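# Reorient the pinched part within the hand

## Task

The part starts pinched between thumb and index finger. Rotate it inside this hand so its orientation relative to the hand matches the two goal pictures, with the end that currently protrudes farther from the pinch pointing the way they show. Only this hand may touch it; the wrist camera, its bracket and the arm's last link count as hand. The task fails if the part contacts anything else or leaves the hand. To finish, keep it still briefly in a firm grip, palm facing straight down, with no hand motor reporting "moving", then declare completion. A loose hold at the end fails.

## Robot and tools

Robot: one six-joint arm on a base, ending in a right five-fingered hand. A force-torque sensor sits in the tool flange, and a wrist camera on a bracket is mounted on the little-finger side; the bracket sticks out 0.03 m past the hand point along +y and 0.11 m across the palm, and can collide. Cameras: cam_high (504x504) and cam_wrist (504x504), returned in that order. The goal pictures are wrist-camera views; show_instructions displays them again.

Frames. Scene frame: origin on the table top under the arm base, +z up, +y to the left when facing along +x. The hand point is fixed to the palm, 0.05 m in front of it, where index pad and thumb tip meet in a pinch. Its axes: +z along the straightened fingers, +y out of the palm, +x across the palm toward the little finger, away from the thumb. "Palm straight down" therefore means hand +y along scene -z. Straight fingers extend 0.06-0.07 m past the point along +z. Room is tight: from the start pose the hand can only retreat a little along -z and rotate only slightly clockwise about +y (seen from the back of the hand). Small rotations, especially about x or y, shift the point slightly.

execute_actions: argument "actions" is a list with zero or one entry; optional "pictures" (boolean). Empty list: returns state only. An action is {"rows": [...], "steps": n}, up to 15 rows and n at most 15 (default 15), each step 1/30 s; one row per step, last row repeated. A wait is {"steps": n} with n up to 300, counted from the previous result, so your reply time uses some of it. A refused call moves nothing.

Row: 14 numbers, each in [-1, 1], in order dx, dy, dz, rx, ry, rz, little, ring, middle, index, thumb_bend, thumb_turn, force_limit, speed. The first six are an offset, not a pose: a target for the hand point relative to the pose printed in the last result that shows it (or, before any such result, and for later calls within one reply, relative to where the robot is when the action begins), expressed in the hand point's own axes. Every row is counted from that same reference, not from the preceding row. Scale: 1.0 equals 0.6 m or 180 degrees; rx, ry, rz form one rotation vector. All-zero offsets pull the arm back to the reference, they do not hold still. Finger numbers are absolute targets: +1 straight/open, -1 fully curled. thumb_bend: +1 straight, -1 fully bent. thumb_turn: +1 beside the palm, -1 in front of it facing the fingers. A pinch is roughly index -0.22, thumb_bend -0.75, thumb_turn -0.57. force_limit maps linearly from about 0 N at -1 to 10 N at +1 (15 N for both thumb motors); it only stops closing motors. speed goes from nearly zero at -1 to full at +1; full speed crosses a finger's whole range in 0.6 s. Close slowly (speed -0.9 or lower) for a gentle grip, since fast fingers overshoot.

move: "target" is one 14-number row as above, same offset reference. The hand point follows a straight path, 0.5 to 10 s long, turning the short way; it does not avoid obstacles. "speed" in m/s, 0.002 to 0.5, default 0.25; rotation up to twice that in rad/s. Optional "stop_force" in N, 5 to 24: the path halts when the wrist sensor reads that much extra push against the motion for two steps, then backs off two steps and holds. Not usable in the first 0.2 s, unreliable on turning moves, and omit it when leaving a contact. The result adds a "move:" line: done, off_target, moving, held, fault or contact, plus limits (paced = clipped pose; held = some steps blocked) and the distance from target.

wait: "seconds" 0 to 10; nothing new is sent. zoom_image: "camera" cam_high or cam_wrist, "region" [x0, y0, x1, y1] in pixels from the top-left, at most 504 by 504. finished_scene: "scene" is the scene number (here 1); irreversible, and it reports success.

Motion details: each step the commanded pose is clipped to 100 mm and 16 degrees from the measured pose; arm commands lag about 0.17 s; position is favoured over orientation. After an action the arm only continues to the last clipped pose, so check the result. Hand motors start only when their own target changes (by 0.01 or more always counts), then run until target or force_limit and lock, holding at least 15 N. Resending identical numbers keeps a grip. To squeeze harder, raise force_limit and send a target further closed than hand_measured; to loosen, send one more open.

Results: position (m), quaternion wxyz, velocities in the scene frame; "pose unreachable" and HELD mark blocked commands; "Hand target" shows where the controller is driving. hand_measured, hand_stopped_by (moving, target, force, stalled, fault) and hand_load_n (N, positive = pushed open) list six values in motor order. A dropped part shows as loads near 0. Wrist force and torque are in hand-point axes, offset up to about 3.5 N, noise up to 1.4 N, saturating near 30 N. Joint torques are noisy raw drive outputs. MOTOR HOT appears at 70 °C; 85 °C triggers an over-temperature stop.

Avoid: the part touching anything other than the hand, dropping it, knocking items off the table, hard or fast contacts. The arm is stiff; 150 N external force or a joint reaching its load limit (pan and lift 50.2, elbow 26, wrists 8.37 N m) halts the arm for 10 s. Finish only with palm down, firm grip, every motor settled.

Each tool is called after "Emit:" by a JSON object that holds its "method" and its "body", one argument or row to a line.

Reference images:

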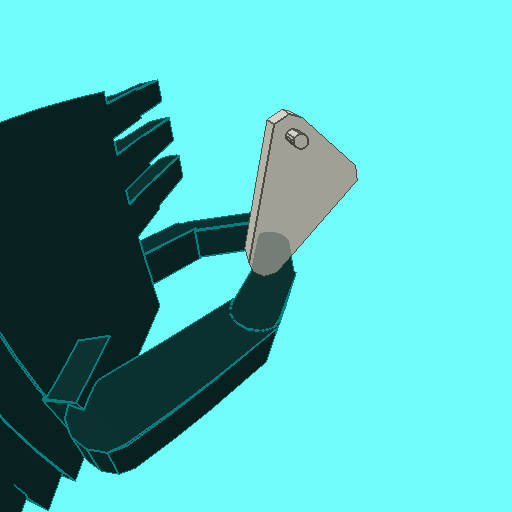

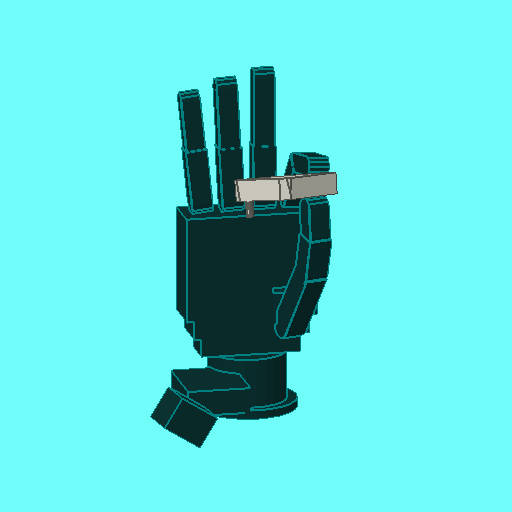

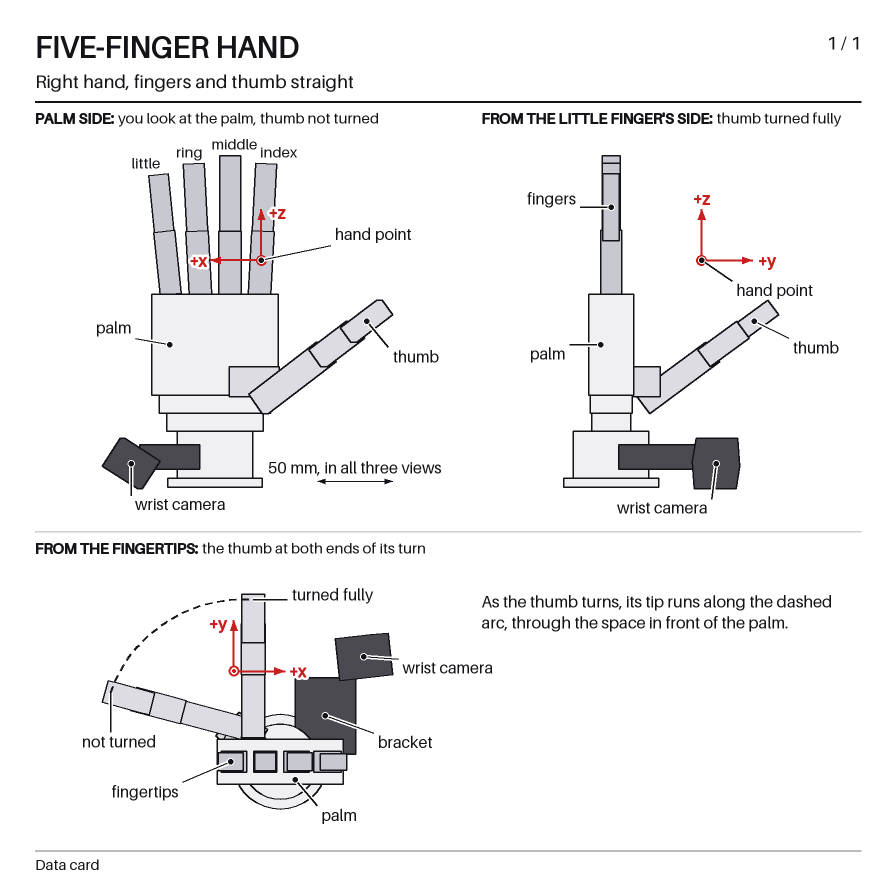

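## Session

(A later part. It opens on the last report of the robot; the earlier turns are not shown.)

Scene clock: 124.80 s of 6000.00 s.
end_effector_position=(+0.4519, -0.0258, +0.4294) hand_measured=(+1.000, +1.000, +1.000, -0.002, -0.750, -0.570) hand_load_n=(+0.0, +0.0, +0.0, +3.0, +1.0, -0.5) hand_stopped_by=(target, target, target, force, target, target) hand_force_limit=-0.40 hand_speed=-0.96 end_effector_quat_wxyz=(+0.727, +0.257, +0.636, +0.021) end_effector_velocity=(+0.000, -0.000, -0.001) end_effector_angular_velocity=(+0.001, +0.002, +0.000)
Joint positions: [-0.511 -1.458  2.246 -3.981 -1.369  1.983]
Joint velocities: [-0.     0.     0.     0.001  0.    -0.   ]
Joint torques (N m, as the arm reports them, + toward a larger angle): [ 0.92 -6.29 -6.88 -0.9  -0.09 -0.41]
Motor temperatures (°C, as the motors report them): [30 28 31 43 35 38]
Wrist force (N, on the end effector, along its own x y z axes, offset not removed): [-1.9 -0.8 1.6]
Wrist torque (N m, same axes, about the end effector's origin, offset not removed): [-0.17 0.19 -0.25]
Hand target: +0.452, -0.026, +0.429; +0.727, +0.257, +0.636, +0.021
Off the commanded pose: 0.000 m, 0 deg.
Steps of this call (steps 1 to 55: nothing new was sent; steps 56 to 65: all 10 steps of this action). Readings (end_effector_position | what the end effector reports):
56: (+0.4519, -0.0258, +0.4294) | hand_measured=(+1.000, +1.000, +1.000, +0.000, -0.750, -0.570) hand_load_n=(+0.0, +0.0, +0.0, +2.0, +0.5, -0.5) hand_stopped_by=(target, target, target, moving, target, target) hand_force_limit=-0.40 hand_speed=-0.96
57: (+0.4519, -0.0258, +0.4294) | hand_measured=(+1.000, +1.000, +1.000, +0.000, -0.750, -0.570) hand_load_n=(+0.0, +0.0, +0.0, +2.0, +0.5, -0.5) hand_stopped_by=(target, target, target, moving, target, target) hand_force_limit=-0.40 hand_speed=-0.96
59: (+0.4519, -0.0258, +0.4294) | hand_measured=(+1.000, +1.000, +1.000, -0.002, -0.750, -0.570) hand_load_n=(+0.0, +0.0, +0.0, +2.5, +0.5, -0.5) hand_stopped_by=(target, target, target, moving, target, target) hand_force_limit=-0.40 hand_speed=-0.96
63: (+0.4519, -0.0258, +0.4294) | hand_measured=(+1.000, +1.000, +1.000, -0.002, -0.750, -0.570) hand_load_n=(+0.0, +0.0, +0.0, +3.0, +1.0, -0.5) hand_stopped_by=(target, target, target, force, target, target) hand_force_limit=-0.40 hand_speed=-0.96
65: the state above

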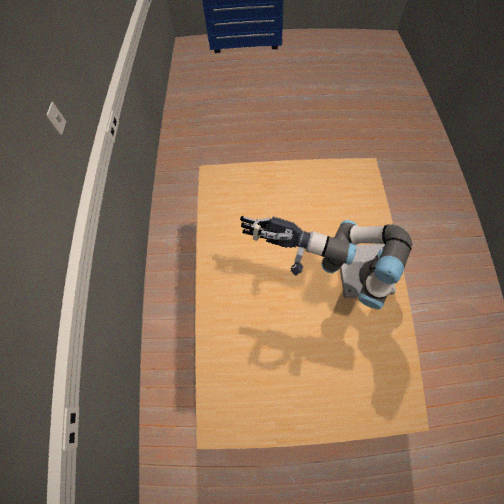

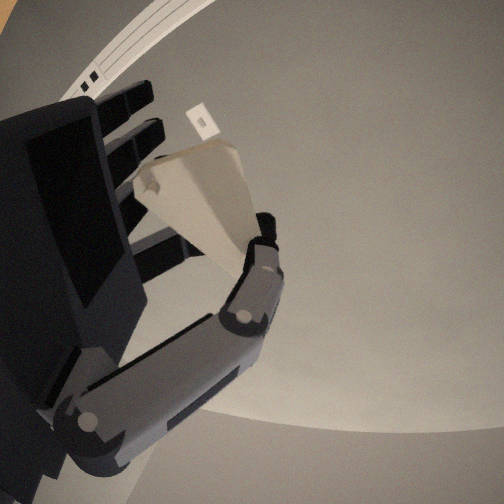

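Emit:
{"method": "move", "body": {
  "target": [0.1022, 0.0006, 0, 0, 0, -0.30, 1, 1, 1, -0.07, -0.75, -0.57, -0.4, -0.96],
  "speed": 0.2
}}

Scene clock: 163.93 s of 6000.00 s.
end_effector_position=(+0.4636, -0.0036, +0.3735) hand_measured=(+1.000, +1.000, +1.000, -0.002, -0.750, -0.570) hand_load_n=(+0.0, +0.0, +0.0, +3.0, +1.0, -0.5) hand_stopped_by=(target, target, target, force, target, target) hand_force_limit=-0.40 hand_speed=-0.96 end_effector_quat_wxyz=(+0.658, -0.060, +0.683, -0.311) end_effector_velocity=(+0.000, +0.000, -0.000) end_effector_angular_velocity=(-0.008, +0.002, -0.000)
Joint positions: [-0.51  -1.459  2.245 -3.98  -1.369  1.042]
Joint velocities: [ 0.002 -0.    -0.002  0.001 -0.002 -0.009]
Joint torques (N m, as the arm reports them, + toward a larger angle): [ 3.4  -6.13 -7.83 -0.74 -0.55 -0.9 ]
Motor temperatures (°C, as the motors report them): [30 28 31 43 35 38]
Wrist force (N, on the end effector, along its own x y z axes, offset not removed): [-0.2 -1.5 0.6]
Wrist torque (N m, same axes, about the end effector's origin, offset not removed): [-0.26 0.09 -0.03]
Hand target: +0.464, -0.004, +0.374; +0.658, -0.060, +0.683, -0.311
Off the commanded pose: 0.000 m, 0 deg.
After step 90, 33.33 s passed at rest.
move: done

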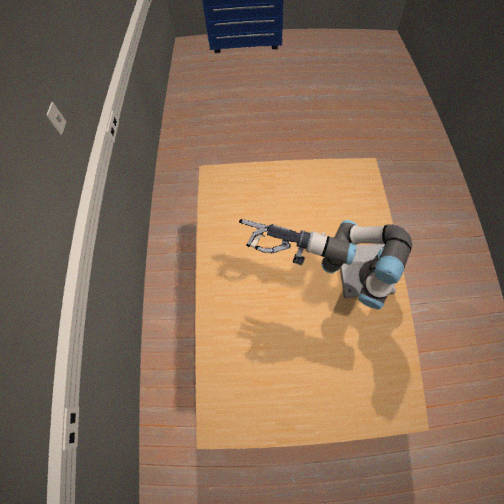

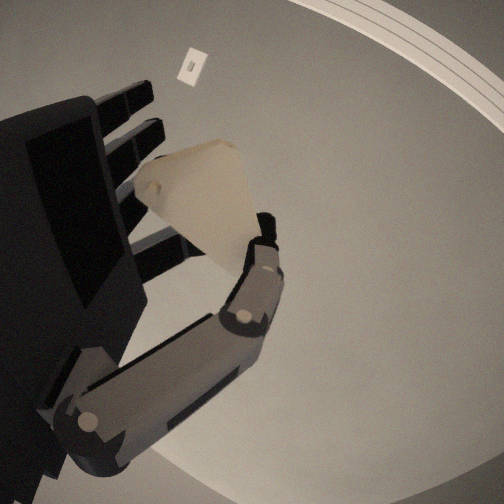

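Emit:
{"method": "execute_actions", "body": {
  "actions": [
    {"rows": [[0,0,0,0,0,0,1,1,1,0.0,-0.75,-0.57,-0.8,-0.985],[0,0,0,0,0,0,1,1,1,0.0,-0.75,-0.57,-0.8,-0.985],[0,0,0,0,0,0,1,1,1,0.0,-0.75,-0.57,-0.8,-0.985],[0,0,0,0,0,0,1,1,1,0.0,-0.75,-0.57,-0.8,-0.985],[0,0,0,0,0,0,1,1,1,0.0,-0.75,-0.57,-0.8,-0.985],[0,0,0,0,0,0,1,1,1,0.0,-0.75,-0.57,-0.8,-0.985],[0,0,0,0,0,0,1,1,1,0.0,-0.75,-0.57,-0.8,-0.985],[0,0,0,0,0,0,1,1,1,0.0,-0.75,-0.57,-0.8,-0.985],[0,0,0,0,0,0,1,1,1,-0.05,-0.75,-0.57,-0.8,-0.985]], "steps": 12}
  ]
}}

Scene clock: 168.07 s of 6000.00 s.
end_effector_position=(+0.4636, -0.0035, +0.3736) hand_measured=(+1.000, +1.000, +1.000, +0.000, -0.750, -0.570) hand_load_n=(+0.0, +0.0, +0.0, +2.0, +1.0, -0.5) hand_stopped_by=(target, target, target, force, target, target) hand_force_limit=-0.80 hand_speed=-0.98 end_effector_quat_wxyz=(+0.658, -0.060, +0.683, -0.311) end_effector_velocity=(+0.000, -0.000, -0.000) end_effector_angular_velocity=(+0.001, -0.000, +0.000)
Joint positions: [-0.51  -1.459  2.245 -3.98  -1.37   1.042]
Joint velocities: [-0.     0.    -0.    -0.     0.001  0.001]
Joint torques (N m, as the arm reports them, + toward a larger angle): [-3.7  -8.7  -4.78 -1.83  0.73  0.94]
Motor temperatures (°C, as the motors report them): [30 28 31 43 35 38]
Wrist force (N, on the end effector, along its own x y z axes, offset not removed): [0.7 -2.0 1.2]
Wrist torque (N m, same axes, about the end effector's origin, offset not removed): [-0.33 -0.19 -0.06]
Hand target: +0.464, -0.004, +0.374; +0.658, -0.060, +0.683, -0.311
Off the commanded pose: 0.000 m, 0 deg.
Steps of this call (steps 1 to 90: nothing new was sent; then 0.73 s passed at rest; steps 91 to 102: all 12 steps of this action). Readings (end_effector_position | what the end effector reports):
91: (+0.4636, -0.0036, +0.3735) | hand_measured=(+1.000, +1.000, +1.000, -0.002, -0.750, -0.570) hand_load_n=(+0.0, +0.0, +0.0, +3.0, +1.0, -0.5) hand_stopped_by=(target, target, target, moving, target, target) hand_force_limit=-0.80 hand_speed=-0.98
92: (+0.4636, -0.0036, +0.3735) | hand_measured=(+1.000, +1.000, +1.000, -0.002, -0.750, -0.570) hand_load_n=(+0.0, +0.0, +0.0, +3.0, +1.0, -0.5) hand_stopped_by=(target, target, target, moving, target, target) hand_force_limit=-0.80 hand_speed=-0.98
94: (+0.4636, -0.0036, +0.3735) | hand_measured=(+1.000, +1.000, +1.000, -0.002, -0.750, -0.570) hand_load_n=(+0.0, +0.0, +0.0, +3.0, +1.0, -0.5) hand_stopped_by=(target, target, target, moving, target, target) hand_force_limit=-0.80 hand_speed=-0.98
98: (+0.4636, -0.0035, +0.3736) | hand_measured=(+1.000, +1.000, +1.000, +0.000, -0.750, -0.570) hand_load_n=(+0.0, +0.0, +0.0, +2.0, +1.0, -0.5) hand_stopped_by=(target, target, target, force, target, target) hand_force_limit=-0.80 hand_speed=-0.98
102: the state above

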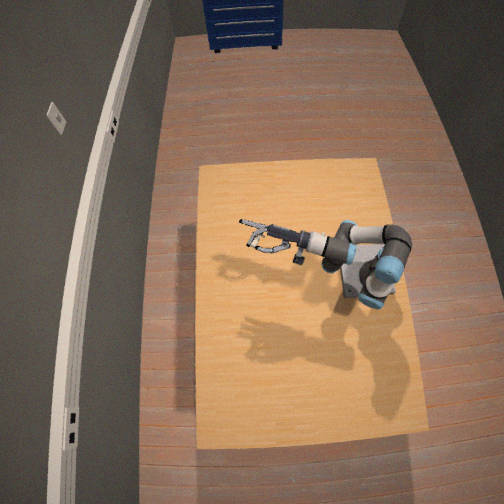

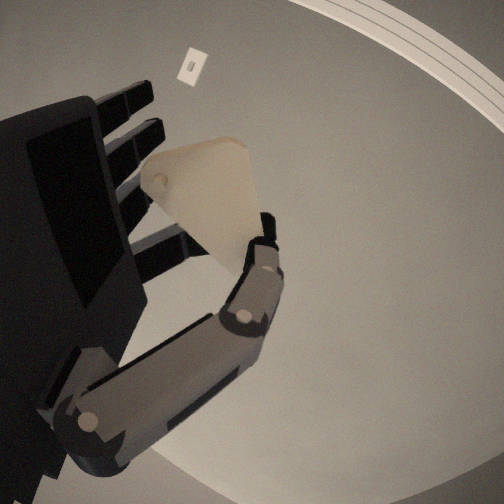

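Emit:
{"method": "execute_actions", "body": {
  "actions": []
}}

Scene clock: 169.57 s of 6000.00 s.
end_effector_position=(+0.4636, -0.0036, +0.3736) hand_measured=(+1.000, +1.000, +1.000, +0.000, -0.750, -0.570) hand_load_n=(+0.0, +0.0, +0.0, +2.0, +1.0, -0.5) hand_stopped_by=(target, target, target, force, target, target) hand_force_limit=-0.80 hand_speed=-0.98 end_effector_quat_wxyz=(+0.658, -0.060, +0.683, -0.311) end_effector_velocity=(-0.000, -0.000, +0.000) end_effector_angular_velocity=(-0.001, -0.001, -0.000)
Joint positions: [-0.51  -1.459  2.245 -3.98  -1.369  1.042]
Joint velocities: [-0.001  0.    -0.    -0.001  0.    -0.   ]
Joint torques (N m, as the arm reports them, + toward a larger angle): [-3.04 -5.79 -4.13 -1.86  0.76  1.05]
Motor temperatures (°C, as the motors report them): [30 28 31 43 35 38]
Wrist force (N, on the end effector, along its own x y z axes, offset not removed): [0.0 -1.4 1.0]
Wrist torque (N m, same axes, about the end effector's origin, offset not removed): [-0.20 -0.09 -0.10]
Hand target: +0.464, -0.004, +0.374; +0.658, -0.060, +0.683, -0.311
Off the commanded pose: 0.000 m, 0 deg.
Steps of this call (steps 1 to 45: nothing new was sent). Readings (end_effector_position | what the end effector reports):
1: (+0.4636, -0.0036, +0.3736) | hand_measured=(+1.000, +1.000, +1.000, +0.000, -0.750, -0.570) hand_load_n=(+0.0, +0.0, +0.0, +2.0, +1.0, -0.5) hand_stopped_by=(target, target, target, force, target, target) hand_force_limit=-0.80 hand_speed=-0.98
2: (+0.4636, -0.0036, +0.3736) | hand_measured=(+1.000, +1.000, +1.000, +0.000, -0.750, -0.570) hand_load_n=(+0.0, +0.0, +0.0, +2.0, +1.0, -0.5) hand_stopped_by=(target, target, target, force, target, target) hand_force_limit=-0.80 hand_speed=-0.98
4: (+0.4636, -0.0036, +0.3736) | hand_measured=(+1.000, +1.000, +1.000, +0.000, -0.750, -0.570) hand_load_n=(+0.0, +0.0, +0.0, +2.0, +1.0, -0.5) hand_stopped_by=(target, target, target, force, target, target) hand_force_limit=-0.80 hand_speed=-0.98
8: (+0.4636, -0.0036, +0.3736) | hand_measured=(+1.000, +1.000, +1.000, +0.000, -0.750, -0.570) hand_load_n=(+0.0, +0.0, +0.0, +2.0, +1.0, -0.5) hand_stopped_by=(target, target, target, force, target, target) hand_force_limit=-0.80 hand_speed=-0.98
45: the state above

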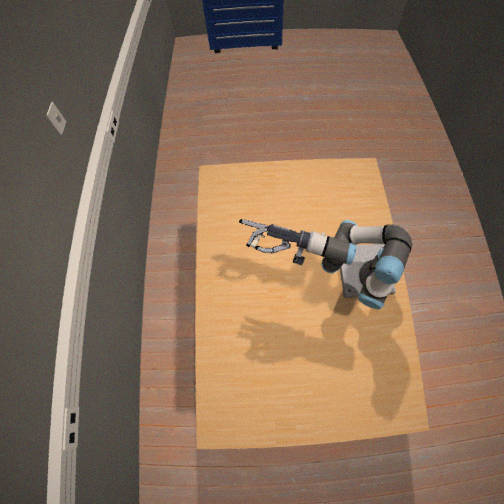

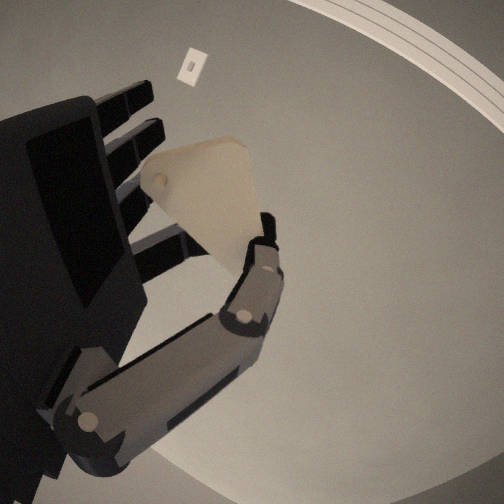

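Emit:
{"method": "execute_actions", "body": {
  "actions": [
    {"rows": [[0,0,0,0,0,0,1,1,1,0.002,-0.75,-0.57,-0.8,-0.99],[0,0,0,0,0,0,1,1,1,0.002,-0.75,-0.57,-0.8,-0.99],[0,0,0,0,0,0,1,1,1,0.002,-0.75,-0.57,-0.8,-0.99],[0,0,0,0,0,0,1,1,1,-0.05,-0.75,-0.57,-0.8,-0.99]], "steps": 15}
  ]
}}

Scene clock: 172.97 s of 6000.00 s.
end_effector_position=(+0.4636, -0.0036, +0.3735) hand_measured=(+1.000, +1.000, +1.000, +0.002, -0.750, -0.570) hand_load_n=(+0.0, +0.0, +0.0, +2.0, +1.0, -0.5) hand_stopped_by=(target, target, target, force, target, target) hand_force_limit=-0.80 hand_speed=-0.99 end_effector_quat_wxyz=(+0.658, -0.060, +0.683, -0.311) end_effector_velocity=(+0.000, +0.000, +0.000) end_effector_angular_velocity=(-0.000, -0.001, +0.000)
Joint positions: [-0.51  -1.459  2.245 -3.98  -1.369  1.042]
Joint velocities: [-0.    -0.    -0.001  0.     0.     0.   ]
Joint torques (N m, as the arm reports them, + toward a larger angle): [-3.36 -6.95 -4.37 -1.88  0.64  0.93]
Motor temperatures (°C, as the motors report them): [30 28 31 43 35 38]
Wrist force (N, on the end effector, along its own x y z axes, offset not removed): [-2.7 1.1 1.1]
Wrist torque (N m, same axes, about the end effector's origin, offset not removed): [0.12 0.40 -0.15]
Hand target: +0.464, -0.004, +0.374; +0.658, -0.060, +0.683, -0.311
Off the commanded pose: 0.000 m, 0 deg.
Steps of this call (steps 1 to 87: nothing new was sent; steps 88 to 102: all 15 steps of this action). Readings (end_effector_position | what the end effector reports):
88: (+0.4636, -0.0036, +0.3735) | hand_measured=(+1.000, +1.000, +1.000, +0.000, -0.750, -0.570) hand_load_n=(+0.0, +0.0, +0.0, +2.0, +1.0, -0.5) hand_stopped_by=(target, target, target, moving, target, target) hand_force_limit=-0.80 hand_speed=-0.99
89: (+0.4636, -0.0036, +0.3735) | hand_measured=(+1.000, +1.000, +1.000, +0.000, -0.750, -0.570) hand_load_n=(+0.0, +0.0, +0.0, +2.0, +1.0, -0.5) hand_stopped_by=(target, target, target, moving, target, target) hand_force_limit=-0.80 hand_speed=-0.99
91: (+0.4636, -0.0036, +0.3735) | hand_measured=(+1.000, +1.000, +1.000, +0.000, -0.750, -0.570) hand_load_n=(+0.0, +0.0, +0.0, +2.0, +1.0, -0.5) hand_stopped_by=(target, target, target, force, target, target) hand_force_limit=-0.80 hand_speed=-0.99
95: (+0.4636, -0.0036, +0.3735) | hand_measured=(+1.000, +1.000, +1.000, +0.002, -0.750, -0.570) hand_load_n=(+0.0, +0.0, +0.0, +2.0, +1.0, -0.5) hand_stopped_by=(target, target, target, force, target, target) hand_force_limit=-0.80 hand_speed=-0.99
102: the state above

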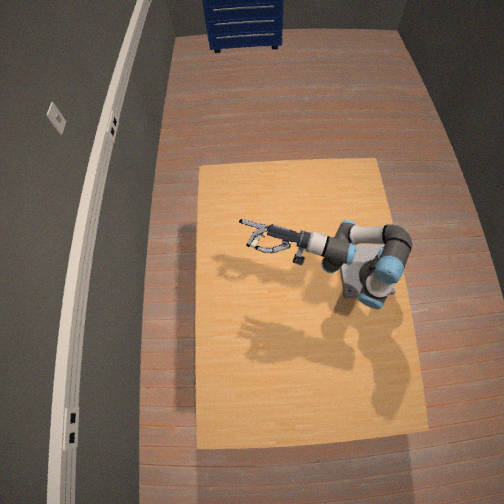

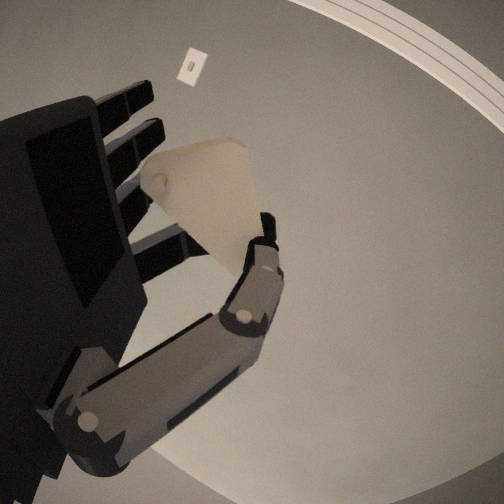

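Emit:
{"method": "execute_actions", "body": {
  "actions": [
    {"rows": [[0,0,0,0,0,0,1,1,1,0.006,-0.75,-0.57,-0.85,-0.99],[0,0,0,0,0,0,1,1,1,0.006,-0.75,-0.57,-0.85,-0.99],[0,0,0,0,0,0,1,1,1,0.006,-0.75,-0.57,-0.85,-0.99],[0,0,0,0,0,0,1,1,1,-0.05,-0.75,-0.57,-0.85,-0.99]], "steps": 15}
  ]
}}

Scene clock: 176.57 s of 6000.00 s.
end_effector_position=(+0.4636, -0.0036, +0.3736) hand_measured=(+1.000, +1.000, +1.000, +0.002, -0.750, -0.570) hand_load_n=(+0.0, +0.0, +0.0, +1.5, +1.0, -0.5) hand_stopped_by=(target, target, target, force, target, target) hand_force_limit=-0.85 hand_speed=-0.99 end_effector_quat_wxyz=(+0.658, -0.060, +0.683, -0.311) end_effector_velocity=(-0.000, +0.000, +0.000) end_effector_angular_velocity=(-0.000, -0.001, -0.000)
Joint positions: [-0.51  -1.459  2.245 -3.98  -1.369  1.042]
Joint velocities: [ 0.001  0.    -0.    -0.001 -0.001  0.   ]
Joint torques (N m, as the arm reports them, + toward a larger angle): [-2.38 -8.71 -4.45 -1.93  0.71  0.99]
Motor temperatures (°C, as the motors report them): [30 28 31 43 35 38]
Wrist force (N, on the end effector, along its own x y z axes, offset not removed): [-2.4 0.4 0.8]
Wrist torque (N m, same axes, about the end effector's origin, offset not removed): [-0.04 0.23 -0.18]
Hand target: +0.464, -0.004, +0.374; +0.658, -0.060, +0.683, -0.311
Off the commanded pose: 0.000 m, 0 deg.
Steps of this call (steps 1 to 90: nothing new was sent; then 0.10 s passed at rest; steps 91 to 105: all 15 steps of this action). Readings (end_effector_position | what the end effector reports):
91: (+0.4636, -0.0036, +0.3736) | hand_measured=(+1.000, +1.000, +1.000, +0.002, -0.750, -0.570) hand_load_n=(+0.0, +0.0, +0.0, +2.0, +1.0, -0.5) hand_stopped_by=(target, target, target, moving, target, target) hand_force_limit=-0.85 hand_speed=-0.99
92: (+0.4636, -0.0036, +0.3736) | hand_measured=(+1.000, +1.000, +1.000, +0.002, -0.750, -0.570) hand_load_n=(+0.0, +0.0, +0.0, +2.0, +1.0, -0.5) hand_stopped_by=(target, target, target, moving, target, target) hand_force_limit=-0.85 hand_speed=-0.99
94: (+0.4636, -0.0036, +0.3736) | hand_measured=(+1.000, +1.000, +1.000, +0.002, -0.750, -0.570) hand_load_n=(+0.0, +0.0, +0.0, +1.5, +1.0, -0.5) hand_stopped_by=(target, target, target, force, target, target) hand_force_limit=-0.85 hand_speed=-0.99
98: (+0.4636, -0.0036, +0.3736) | hand_measured=(+1.000, +1.000, +1.000, +0.002, -0.750, -0.570) hand_load_n=(+0.0, +0.0, +0.0, +1.5, +1.0, -0.5) hand_stopped_by=(target, target, target, force, target, target) hand_force_limit=-0.85 hand_speed=-0.99
105: the state above

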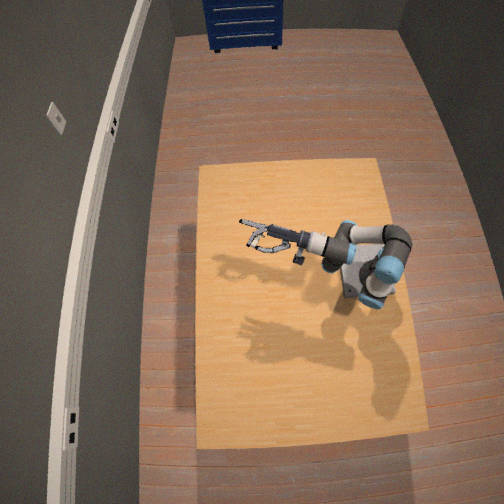

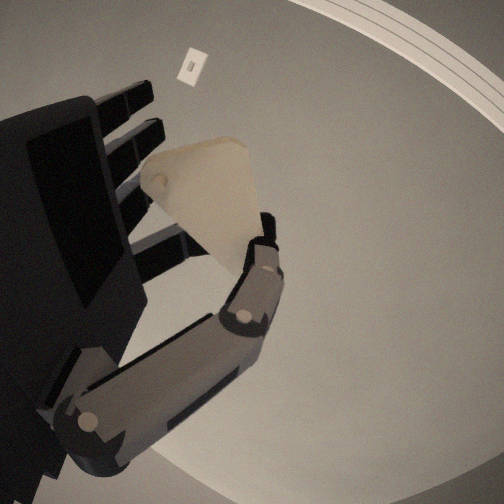

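Same small step again.

Emit:
{"method": "execute_actions", "body": {
  "actions": [
    {"rows": [[0,0,0,0,0,0,1,1,1,0.006,-0.75,-0.57,-0.85,-0.99],[0,0,0,0,0,0,1,1,1,0.006,-0.75,-0.57,-0.85,-0.99],[0,0,0,0,0,0,1,1,1,0.006,-0.75,-0.57,-0.85,-0.99],[0,0,0,0,0,0,1,1,1,-0.05,-0.75,-0.57,-0.85,-0.99]], "steps": 15}
  ]
}}

Scene clock: 179.83 s of 6000.00 s.
end_effector_position=(+0.4636, -0.0036, +0.3735) hand_measured=(+1.000, +1.000, +1.000, +0.002, -0.750, -0.570) hand_load_n=(+0.0, +0.0, +0.0, +1.5, +1.0, -0.5) hand_stopped_by=(target, target, target, force, target, target) hand_force_limit=-0.85 hand_speed=-0.99 end_effector_quat_wxyz=(+0.658, -0.060, +0.683, -0.311) end_effector_velocity=(-0.000, -0.000, -0.000) end_effector_angular_velocity=(+0.001, +0.000, -0.001)
Joint positions: [-0.51  -1.459  2.245 -3.98  -1.369  1.042]
Joint velocities: [-0.001  0.     0.001 -0.    -0.     0.   ]
Joint torques (N m, as the arm reports them, + toward a larger angle): [-3.33 -6.9  -4.24 -1.81  0.68  0.96]
Motor temperatures (°C, as the motors report them): [30 28 31 43 35 38]
Wrist force (N, on the end effector, along its own x y z axes, offset not removed): [-1.2 0.5 -0.9]
Wrist torque (N m, same axes, about the end effector's origin, offset not removed): [0.07 0.25 -0.16]
Hand target: +0.464, -0.004, +0.374; +0.658, -0.060, +0.683, -0.311
Off the commanded pose: 0.000 m, 0 deg.
Steps of this call (steps 1 to 83: nothing new was sent; steps 84 to 98: all 15 steps of this action). Readings (end_effector_position | what the end effector reports):
84: (+0.4636, -0.0036, +0.3735) | hand_measured=(+1.000, +1.000, +1.000, +0.002, -0.750, -0.570) hand_load_n=(+0.0, +0.0, +0.0, +1.5, +1.0, -0.5) hand_stopped_by=(target, target, target, moving, target, target) hand_force_limit=-0.85 hand_speed=-0.99
85: (+0.4636, -0.0036, +0.3735) | hand_measured=(+1.000, +1.000, +1.000, +0.002, -0.750, -0.570) hand_load_n=(+0.0, +0.0, +0.0, +1.5, +1.0, -0.5) hand_stopped_by=(target, target, target, moving, target, target) hand_force_limit=-0.85 hand_speed=-0.99
87: (+0.4636, -0.0036, +0.3735) | hand_measured=(+1.000, +1.000, +1.000, +0.002, -0.750, -0.570) hand_load_n=(+0.0, +0.0, +0.0, +1.5, +1.0, -0.5) hand_stopped_by=(target, target, target, force, target, target) hand_force_limit=-0.85 hand_speed=-0.99
91: (+0.4636, -0.0036, +0.3735) | hand_measured=(+1.000, +1.000, +1.000, +0.002, -0.750, -0.570) hand_load_n=(+0.0, +0.0, +0.0, +1.5, +1.0, -0.5) hand_stopped_by=(target, target, target, force, target, target) hand_force_limit=-0.85 hand_speed=-0.99
98: the state above

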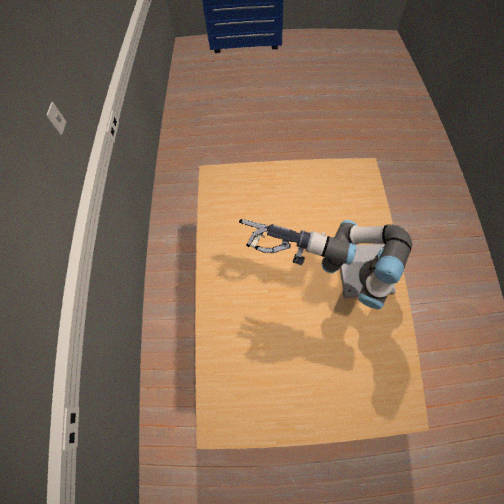

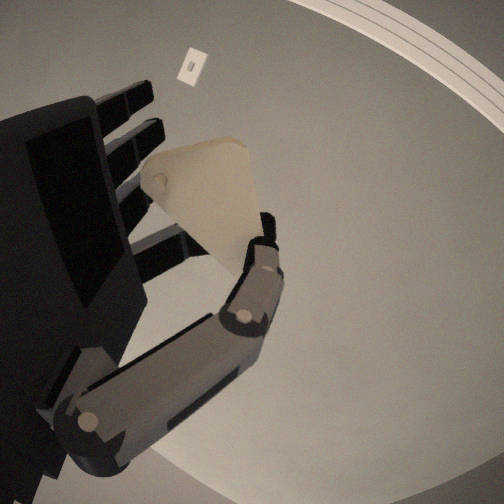

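Emit:
{"method": "execute_actions", "body": {
  "actions": [
    {"rows": [[0,0,0,0,0,0,1,1,1,0.006,-0.75,-0.57,-0.85,-0.99],[0,0,0,0,0,0,1,1,1,0.006,-0.75,-0.57,-0.85,-0.99],[0,0,0,0,0,0,1,1,1,0.006,-0.75,-0.57,-0.85,-0.99],[0,0,0,0,0,0,1,1,1,-0.05,-0.75,-0.57,-0.85,-0.99]], "steps": 15}
  ]
}}

Scene clock: 182.77 s of 6000.00 s.
end_effector_position=(+0.4636, -0.0036, +0.3736) hand_measured=(+1.000, +1.000, +1.000, +0.004, -0.750, -0.570) hand_load_n=(+0.0, +0.0, +0.0, +1.5, +0.5, -0.5) hand_stopped_by=(target, target, target, force, target, target) hand_force_limit=-0.85 hand_speed=-0.99 end_effector_quat_wxyz=(+0.658, -0.060, +0.683, -0.311) end_effector_velocity=(+0.000, +0.000, -0.000) end_effector_angular_velocity=(+0.001, +0.001, +0.001)
Joint positions: [-0.51  -1.459  2.245 -3.98  -1.369  1.042]
Joint velocities: [ 0.    -0.     0.     0.001  0.     0.   ]
Joint torques (N m, as the arm reports them, + toward a larger angle): [-2.91 -8.42 -4.47 -1.81  0.61  0.94]
Motor temperatures (°C, as the motors report them): [30 28 31 43 35 38]
Wrist force (N, on the end effector, along its own x y z axes, offset not removed): [-1.1 -0.7 0.6]
Wrist torque (N m, same axes, about the end effector's origin, offset not removed): [-0.06 0.11 -0.03]
Hand target: +0.464, -0.004, +0.374; +0.658, -0.060, +0.683, -0.311
Off the commanded pose: 0.000 m, 0 deg.
Steps of this call (steps 1 to 73: nothing new was sent; steps 74 to 88: all 15 steps of this action). Readings (end_effector_position | what the end effector reports):
74: (+0.4636, -0.0036, +0.3736) | hand_measured=(+1.000, +1.000, +1.000, +0.002, -0.750, -0.570) hand_load_n=(+0.0, +0.0, +0.0, +1.5, +1.0, -0.5) hand_stopped_by=(target, target, target, moving, target, target) hand_force_limit=-0.85 hand_speed=-0.99
75: (+0.4636, -0.0036, +0.3736) | hand_measured=(+1.000, +1.000, +1.000, +0.002, -0.750, -0.570) hand_load_n=(+0.0, +0.0, +0.0, +1.5, +1.0, -0.5) hand_stopped_by=(target, target, target, moving, target, target) hand_force_limit=-0.85 hand_speed=-0.99
77: (+0.4636, -0.0036, +0.3736) | hand_measured=(+1.000, +1.000, +1.000, +0.002, -0.750, -0.570) hand_load_n=(+0.0, +0.0, +0.0, +1.5, +0.5, -0.5) hand_stopped_by=(target, target, target, force, target, target) hand_force_limit=-0.85 hand_speed=-0.99
81: (+0.4636, -0.0036, +0.3736) | hand_measured=(+1.000, +1.000, +1.000, +0.004, -0.750, -0.570) hand_load_n=(+0.0, +0.0, +0.0, +1.5, +0.5, -0.5) hand_stopped_by=(target, target, target, force, target, target) hand_force_limit=-0.85 hand_speed=-0.99
88: the state above

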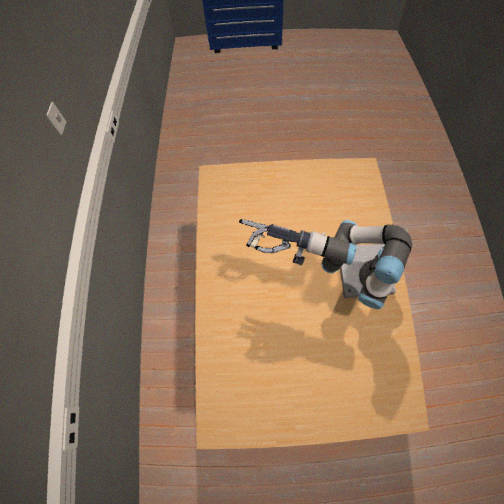

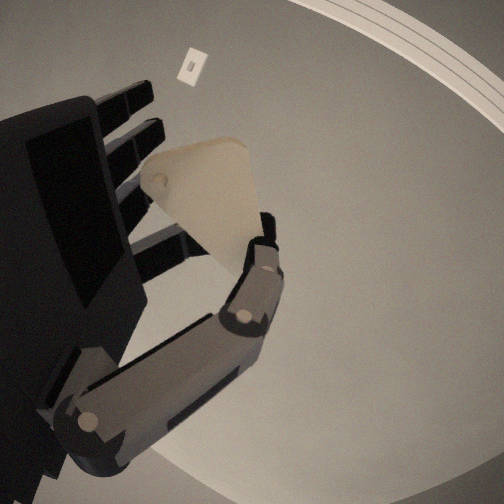

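Emit:
{"method": "execute_actions", "body": {
  "actions": [
    {"rows": [[0,0,0,0,0,0,1,1,1,0.008,-0.75,-0.57,-0.88,-0.99],[0,0,0,0,0,0,1,1,1,0.008,-0.75,-0.57,-0.88,-0.99],[0,0,0,0,0,0,1,1,1,0.008,-0.75,-0.57,-0.88,-0.99],[0,0,0,0,0,0,1,1,1,-0.05,-0.75,-0.57,-0.88,-0.99]], "steps": 15}
  ]
}}

Scene clock: 185.93 s of 6000.00 s.
end_effector_position=(+0.4636, -0.0036, +0.3735) hand_measured=(+1.000, +1.000, +1.000, +0.004, -0.750, -0.570) hand_load_n=(+0.0, +0.0, +0.0, +1.0, +0.5, -0.5) hand_stopped_by=(target, target, target, force, target, target) hand_force_limit=-0.88 hand_speed=-0.99 end_effector_quat_wxyz=(+0.658, -0.060, +0.683, -0.311) end_effector_velocity=(+0.000, +0.000, -0.000) end_effector_angular_velocity=(+0.001, +0.001, +0.001)
Joint positions: [-0.51  -1.459  2.245 -3.98  -1.369  1.042]
Joint velocities: [-0.    -0.     0.     0.001  0.001 -0.   ]
Joint torques (N m, as the arm reports them, + toward a larger angle): [-3.15 -6.42 -4.05 -1.72  0.66  0.91]
Motor temperatures (°C, as the motors report them): [30 28 31 43 35 38]
Wrist force (N, on the end effector, along its own x y z axes, offset not removed): [-0.4 -2.9 0.5]
Wrist torque (N m, same axes, about the end effector's origin, offset not removed): [-0.39 0.04 -0.03]
Hand target: +0.464, -0.004, +0.374; +0.658, -0.060, +0.683, -0.311
Off the commanded pose: 0.000 m, 0 deg.
Steps of this call (steps 1 to 80: nothing new was sent; steps 81 to 95: all 15 steps of this action). Readings (end_effector_position | what the end effector reports):
81: (+0.4636, -0.0036, +0.3735) | hand_measured=(+1.000, +1.000, +1.000, +0.004, -0.750, -0.570) hand_load_n=(+0.0, +0.0, +0.0, +1.5, +0.5, -0.5) hand_stopped_by=(target, target, target, moving, target, target) hand_force_limit=-0.88 hand_speed=-0.99
82: (+0.4636, -0.0036, +0.3735) | hand_measured=(+1.000, +1.000, +1.000, +0.004, -0.750, -0.570) hand_load_n=(+0.0, +0.0, +0.0, +1.5, +0.5, -0.5) hand_stopped_by=(target, target, target, moving, target, target) hand_force_limit=-0.88 hand_speed=-0.99
84: (+0.4636, -0.0036, +0.3735) | hand_measured=(+1.000, +1.000, +1.000, +0.004, -0.750, -0.570) hand_load_n=(+0.0, +0.0, +0.0, +1.0, +0.5, -0.5) hand_stopped_by=(target, target, target, force, target, target) hand_force_limit=-0.88 hand_speed=-0.99
88: (+0.4636, -0.0036, +0.3735) | hand_measured=(+1.000, +1.000, +1.000, +0.004, -0.750, -0.570) hand_load_n=(+0.0, +0.0, +0.0, +1.0, +0.5, -0.5) hand_stopped_by=(target, target, target, force, target, target) hand_force_limit=-0.88 hand_speed=-0.99
95: the state above

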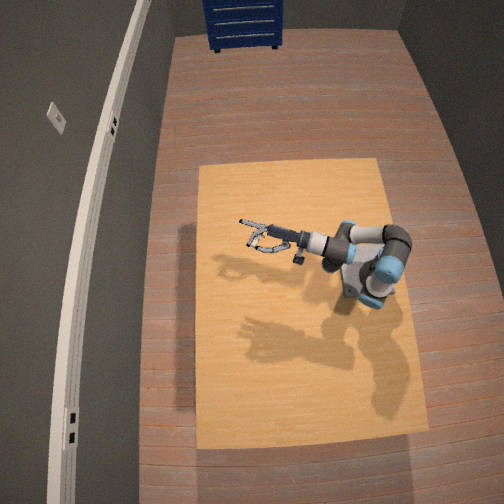

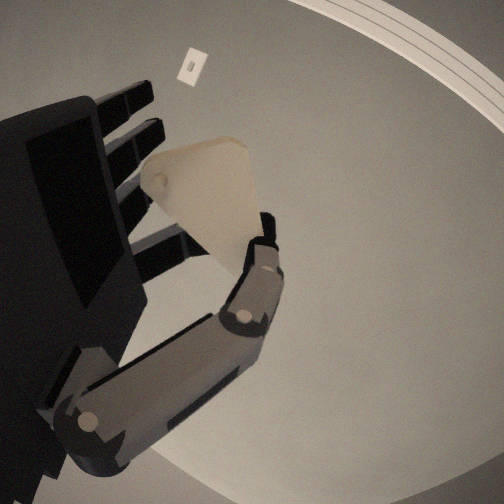

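Emit:
{"method": "execute_actions", "body": {
  "actions": [
    {"rows": [[0,0,0,0,0,0,1,1,1,0.008,-0.75,-0.57,-0.88,-0.99],[0,0,0,0,0,0,1,1,1,0.008,-0.75,-0.57,-0.88,-0.99],[0,0,0,0,0,0,1,1,1,0.008,-0.75,-0.57,-0.88,-0.99],[0,0,0,0,0,0,1,1,1,-0.05,-0.75,-0.57,-0.88,-0.99]], "steps": 15}
  ]
}}

Scene clock: 190.00 s of 6000.00 s.
end_effector_position=(+0.4636, -0.0036, +0.3736) hand_measured=(+1.000, +1.000, +1.000, +0.004, -0.750, -0.570) hand_load_n=(+0.0, +0.0, +0.0, +1.0, +0.5, +0.0) hand_stopped_by=(target, target, target, force, target, target) hand_force_limit=-0.88 hand_speed=-0.99 end_effector_quat_wxyz=(+0.658, -0.060, +0.683, -0.311) end_effector_velocity=(-0.000, -0.000, +0.000) end_effector_angular_velocity=(-0.000, +0.000, -0.001)
Joint positions: [-0.51  -1.459  2.245 -3.98  -1.369  1.042]
Joint velocities: [-0.001 -0.    -0.     0.    -0.    -0.   ]
Joint torques (N m, as the arm reports them, + toward a larger angle): [-2.93 -8.42 -4.41 -1.75  0.69  0.9 ]
Motor temperatures (°C, as the motors report them): [30 28 31 43 35 38]
Wrist force (N, on the end effector, along its own x y z axes, offset not removed): [-1.3 -0.3 1.0]
Wrist torque (N m, same axes, about the end effector's origin, offset not removed): [-0.12 0.13 -0.10]
Hand target: +0.464, -0.004, +0.374; +0.658, -0.060, +0.683, -0.311
Off the commanded pose: 0.000 m, 0 deg.
Steps of this call (steps 1 to 90: nothing new was sent; then 0.57 s passed at rest; steps 91 to 105: all 15 steps of this action). Readings (end_effector_position | what the end effector reports):
91: (+0.4636, -0.0036, +0.3736) | hand_measured=(+1.000, +1.000, +1.000, +0.004, -0.750, -0.570) hand_load_n=(+0.0, +0.0, +0.0, +1.0, +0.5, -0.5) hand_stopped_by=(target, target, target, moving, target, target) hand_force_limit=-0.88 hand_speed=-0.99
92: (+0.4636, -0.0036, +0.3736) | hand_measured=(+1.000, +1.000, +1.000, +0.004, -0.750, -0.570) hand_load_n=(+0.0, +0.0, +0.0, +1.0, +0.5, -0.5) hand_stopped_by=(target, target, target, moving, target, target) hand_force_limit=-0.88 hand_speed=-0.99
94: (+0.4636, -0.0036, +0.3736) | hand_measured=(+1.000, +1.000, +1.000, +0.004, -0.750, -0.570) hand_load_n=(+0.0, +0.0, +0.0, +1.0, +0.5, -0.5) hand_stopped_by=(target, target, target, force, target, target) hand_force_limit=-0.88 hand_speed=-0.99
98: (+0.4636, -0.0036, +0.3736) | hand_measured=(+1.000, +1.000, +1.000, +0.004, -0.750, -0.570) hand_load_n=(+0.0, +0.0, +0.0, +1.0, +0.5, +0.0) hand_stopped_by=(target, target, target, force, target, target) hand_force_limit=-0.88 hand_speed=-0.99
105: the state above

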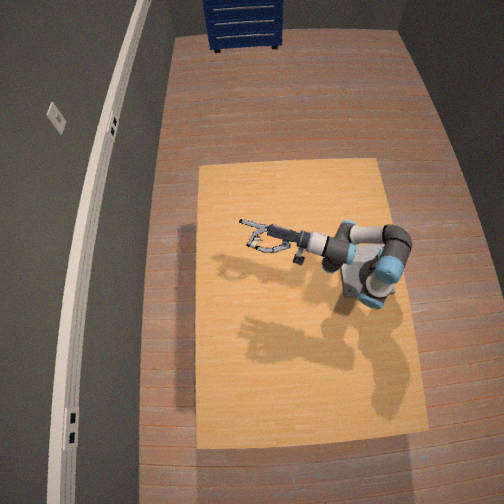

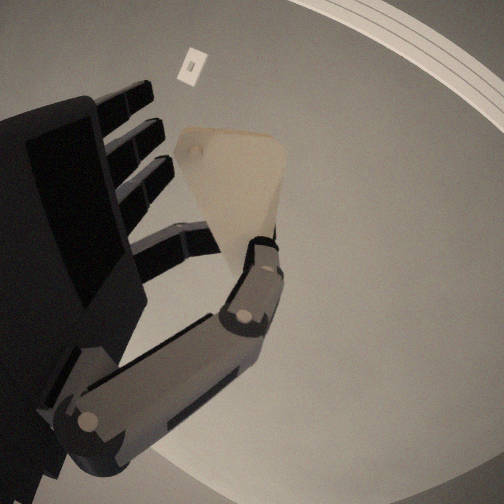

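It moved about 22°. Checking whether it has settled.

Emit:
{"method": "execute_actions", "body": {
  "actions": []
}}

Scene clock: 191.33 s of 6000.00 s.
end_effector_position=(+0.4636, -0.0036, +0.3736) hand_measured=(+1.000, +1.000, +1.000, +0.004, -0.750, -0.570) hand_load_n=(+0.0, +0.0, +0.0, +1.0, +0.5, +0.0) hand_stopped_by=(target, target, target, force, target, target) hand_force_limit=-0.88 hand_speed=-0.99 end_effector_quat_wxyz=(+0.658, -0.060, +0.683, -0.311) end_effector_velocity=(-0.000, +0.000, +0.000) end_effector_angular_velocity=(-0.001, -0.001, -0.000)
Joint positions: [-0.51  -1.459  2.245 -3.98  -1.369  1.042]
Joint velocities: [-0.    -0.    -0.    -0.002  0.    -0.001]
Joint torques (N m, as the arm reports them, + toward a larger angle): [-2.91 -6.01 -4.37 -1.81  0.72  0.94]
Motor temperatures (°C, as the motors report them): [30 28 31 43 35 38]
Wrist force (N, on the end effector, along its own x y z axes, offset not removed): [-1.8 -0.2 1.0]
Wrist torque (N m, same axes, about the end effector's origin, offset not removed): [-0.17 0.28 -0.19]
Hand target: +0.464, -0.004, +0.374; +0.658, -0.060, +0.683, -0.311
Off the commanded pose: 0.000 m, 0 deg.
Steps of this call (steps 1 to 40: nothing new was sent). Readings (end_effector_position | what the end effector reports):
1: (+0.4636, -0.0036, +0.3736) | hand_measured=(+1.000, +1.000, +1.000, +0.004, -0.750, -0.570) hand_load_n=(+0.0, +0.0, +0.0, +1.0, +0.5, +0.0) hand_stopped_by=(target, target, target, force, target, target) hand_force_limit=-0.88 hand_speed=-0.99
2: (+0.4636, -0.0036, +0.3736) | hand_measured=(+1.000, +1.000, +1.000, +0.004, -0.750, -0.570) hand_load_n=(+0.0, +0.0, +0.0, +1.0, +0.5, +0.0) hand_stopped_by=(target, target, target, force, target, target) hand_force_limit=-0.88 hand_speed=-0.99
4: (+0.4636, -0.0036, +0.3736) | hand_measured=(+1.000, +1.000, +1.000, +0.004, -0.750, -0.570) hand_load_n=(+0.0, +0.0, +0.0, +1.0, +0.5, +0.0) hand_stopped_by=(target, target, target, force, target, target) hand_force_limit=-0.88 hand_speed=-0.99
8: (+0.4636, -0.0036, +0.3736) | hand_measured=(+1.000, +1.000, +1.000, +0.004, -0.750, -0.570) hand_load_n=(+0.0, +0.0, +0.0, +1.0, +0.5, +0.0) hand_stopped_by=(target, target, target, force, target, target) hand_force_limit=-0.88 hand_speed=-0.99
40: the state above

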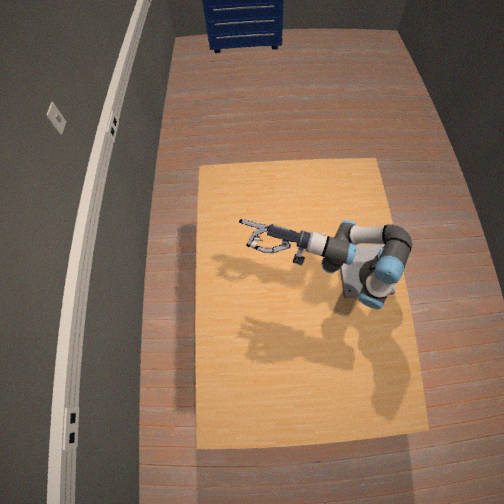

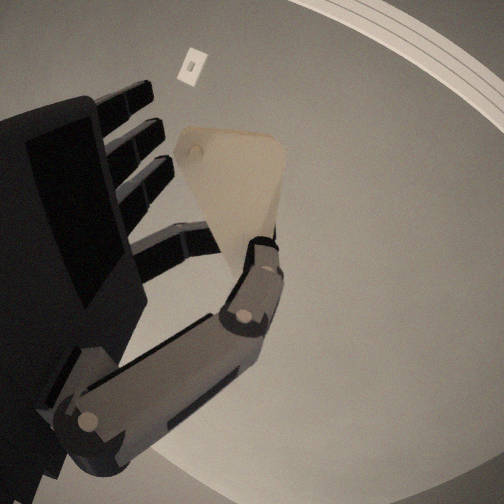

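Emit:
{"method": "move", "body": {
  "target": [0.0569, 0.0124, 0, 0, 0, -0.1667, 1, 1, 1, -0.05, -0.75, -0.57, -0.88, -0.99],
  "speed": 0.07
}}

Scene clock: 204.53 s of 6000.00 s.
end_effector_position=(+0.4617, -0.0144, +0.3404) hand_measured=(+1.000, +1.000, +1.000, +0.004, -0.750, -0.570) hand_load_n=(+0.0, +0.0, +0.0, +1.0, +0.5, +0.0) hand_stopped_by=(target, target, target, force, target, target) hand_force_limit=-0.88 hand_speed=-0.99 end_effector_quat_wxyz=(+0.555, -0.234, +0.645, -0.471) end_effector_velocity=(-0.000, -0.000, -0.000) end_effector_angular_velocity=(-0.008, +0.002, -0.001)
Joint positions: [-0.51  -1.459  2.245 -3.98  -1.37   0.519]
Joint velocities: [ 0.001  0.    -0.    -0.001 -0.001 -0.009]
Joint torques (N m, as the arm reports them, + toward a larger angle): [ 2.78 -5.89 -7.92 -1.9  -0.55 -0.88]
Motor temperatures (°C, as the motors report them): [30 28 31 43 35 38]
Wrist force (N, on the end effector, along its own x y z axes, offset not removed): [-2.0 -0.5 0.6]
Wrist torque (N m, same axes, about the end effector's origin, offset not removed): [-0.08 0.20 -0.21]
Hand target: +0.462, -0.014, +0.340; +0.555, -0.234, +0.645, -0.471
Off the commanded pose: 0.000 m, 0 deg.
After step 90, 6.13 s passed at rest.
move: done

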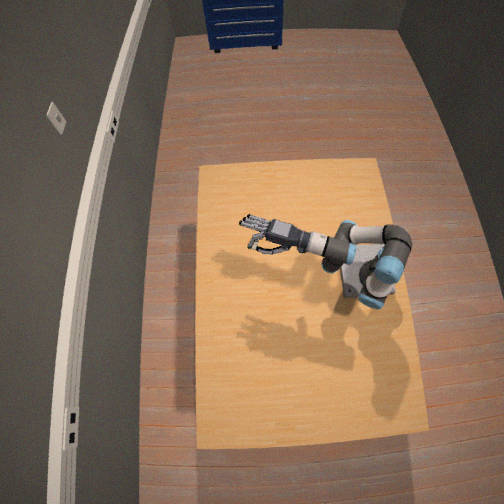

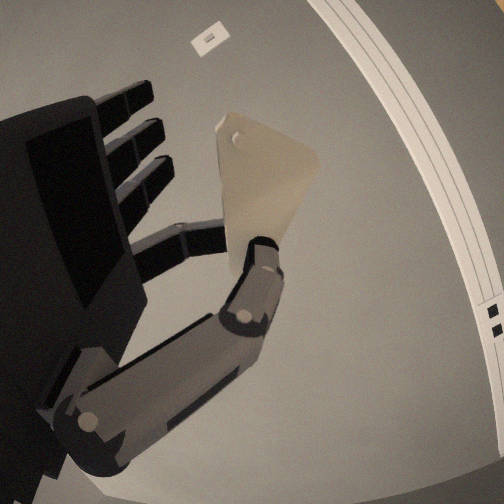

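Emit:
{"method": "zoom_image", "body": {
  "camera": "cam_wrist",
  "region": [180, 90, 380, 290]
}}

Region (180, 90, 380, 290) of cam_wrist's 504x504 image, scaled by 2.520, with more detail than that image has.

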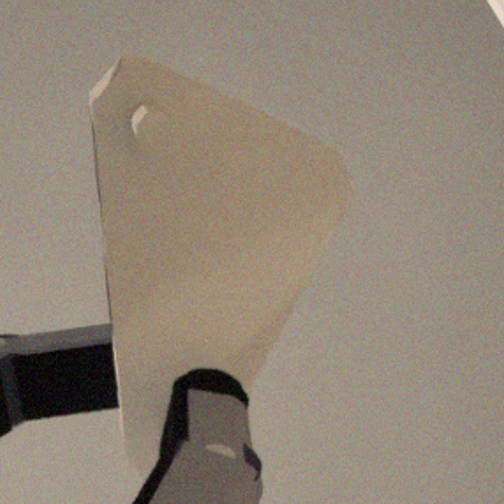

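Emit:
{"method": "move", "body": {
  "target": [0.0219, 0.0086, 0, 0, 0, -0.0667, 1, 1, 1, -0.05, -0.75, -0.57, -0.88, -0.99],
  "speed": 0.05
}}

Emit:
{"method": "zoom_image", "body": {
  "camera": "cam_wrist",
  "region": [180, 90, 380, 290]
}}

Scene clock: 225.87 s of 6000.00 s.
end_effector_position=(+0.4592, -0.0229, +0.3295) hand_measured=(+1.000, +1.000, +1.000, +0.004, -0.750, -0.570) hand_load_n=(+0.0, +0.0, +0.0, +1.0, +0.5, +0.0) hand_stopped_by=(target, target, target, force, target, target) hand_force_limit=-0.88 hand_speed=-0.99 end_effector_quat_wxyz=(+0.503, -0.300, +0.617, -0.526) end_effector_velocity=(-0.000, -0.000, -0.000) end_effector_angular_velocity=(-0.008, +0.003, -0.001)
Joint positions: [-0.509 -1.458  2.245 -3.98  -1.37   0.31 ]
Joint velocities: [ 0.001  0.     0.    -0.001 -0.001 -0.008]
Joint torques (N m, as the arm reports them, + toward a larger angle): [ 2.93 -5.65 -8.01 -1.87 -0.5  -0.96]
Motor temperatures (°C, as the motors report them): [30 28 31 43 35 38]
Wrist force (N, on the end effector, along its own x y z axes, offset not removed): [-3.3 -2.1 -0.1]
Wrist torque (N m, same axes, about the end effector's origin, offset not removed): [-0.31 0.40 -0.23]
Hand target: +0.459, -0.023, +0.329; +0.503, -0.300, +0.617, -0.526
Off the commanded pose: 0.000 m, 0 deg.
After step 90, 15.97 s passed at rest.
move: done

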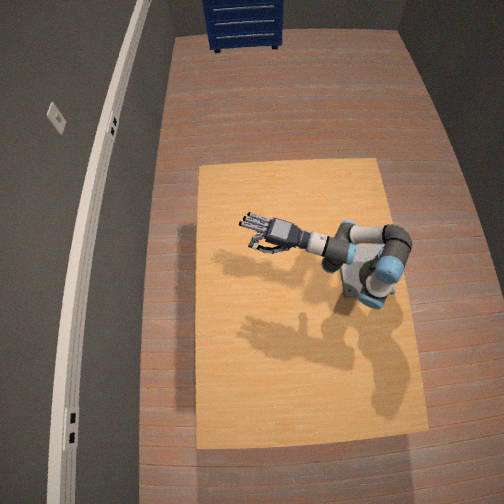

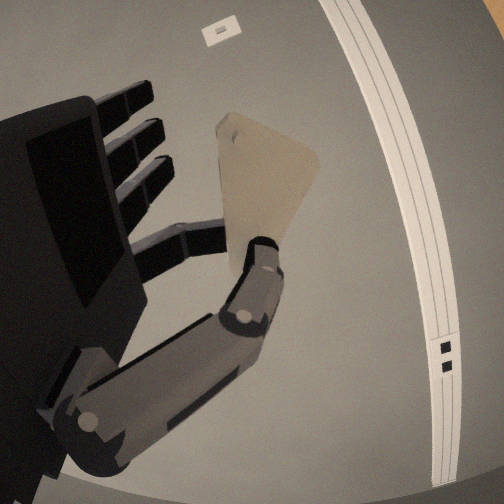

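Region (180, 90, 380, 290) of cam_wrist's 504x504 image, scaled by 2.520, with more detail than that image has.

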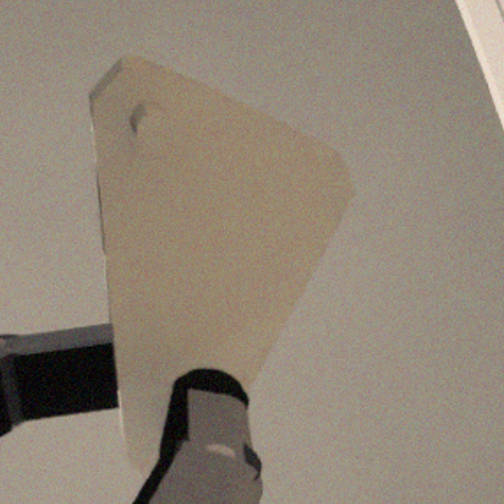

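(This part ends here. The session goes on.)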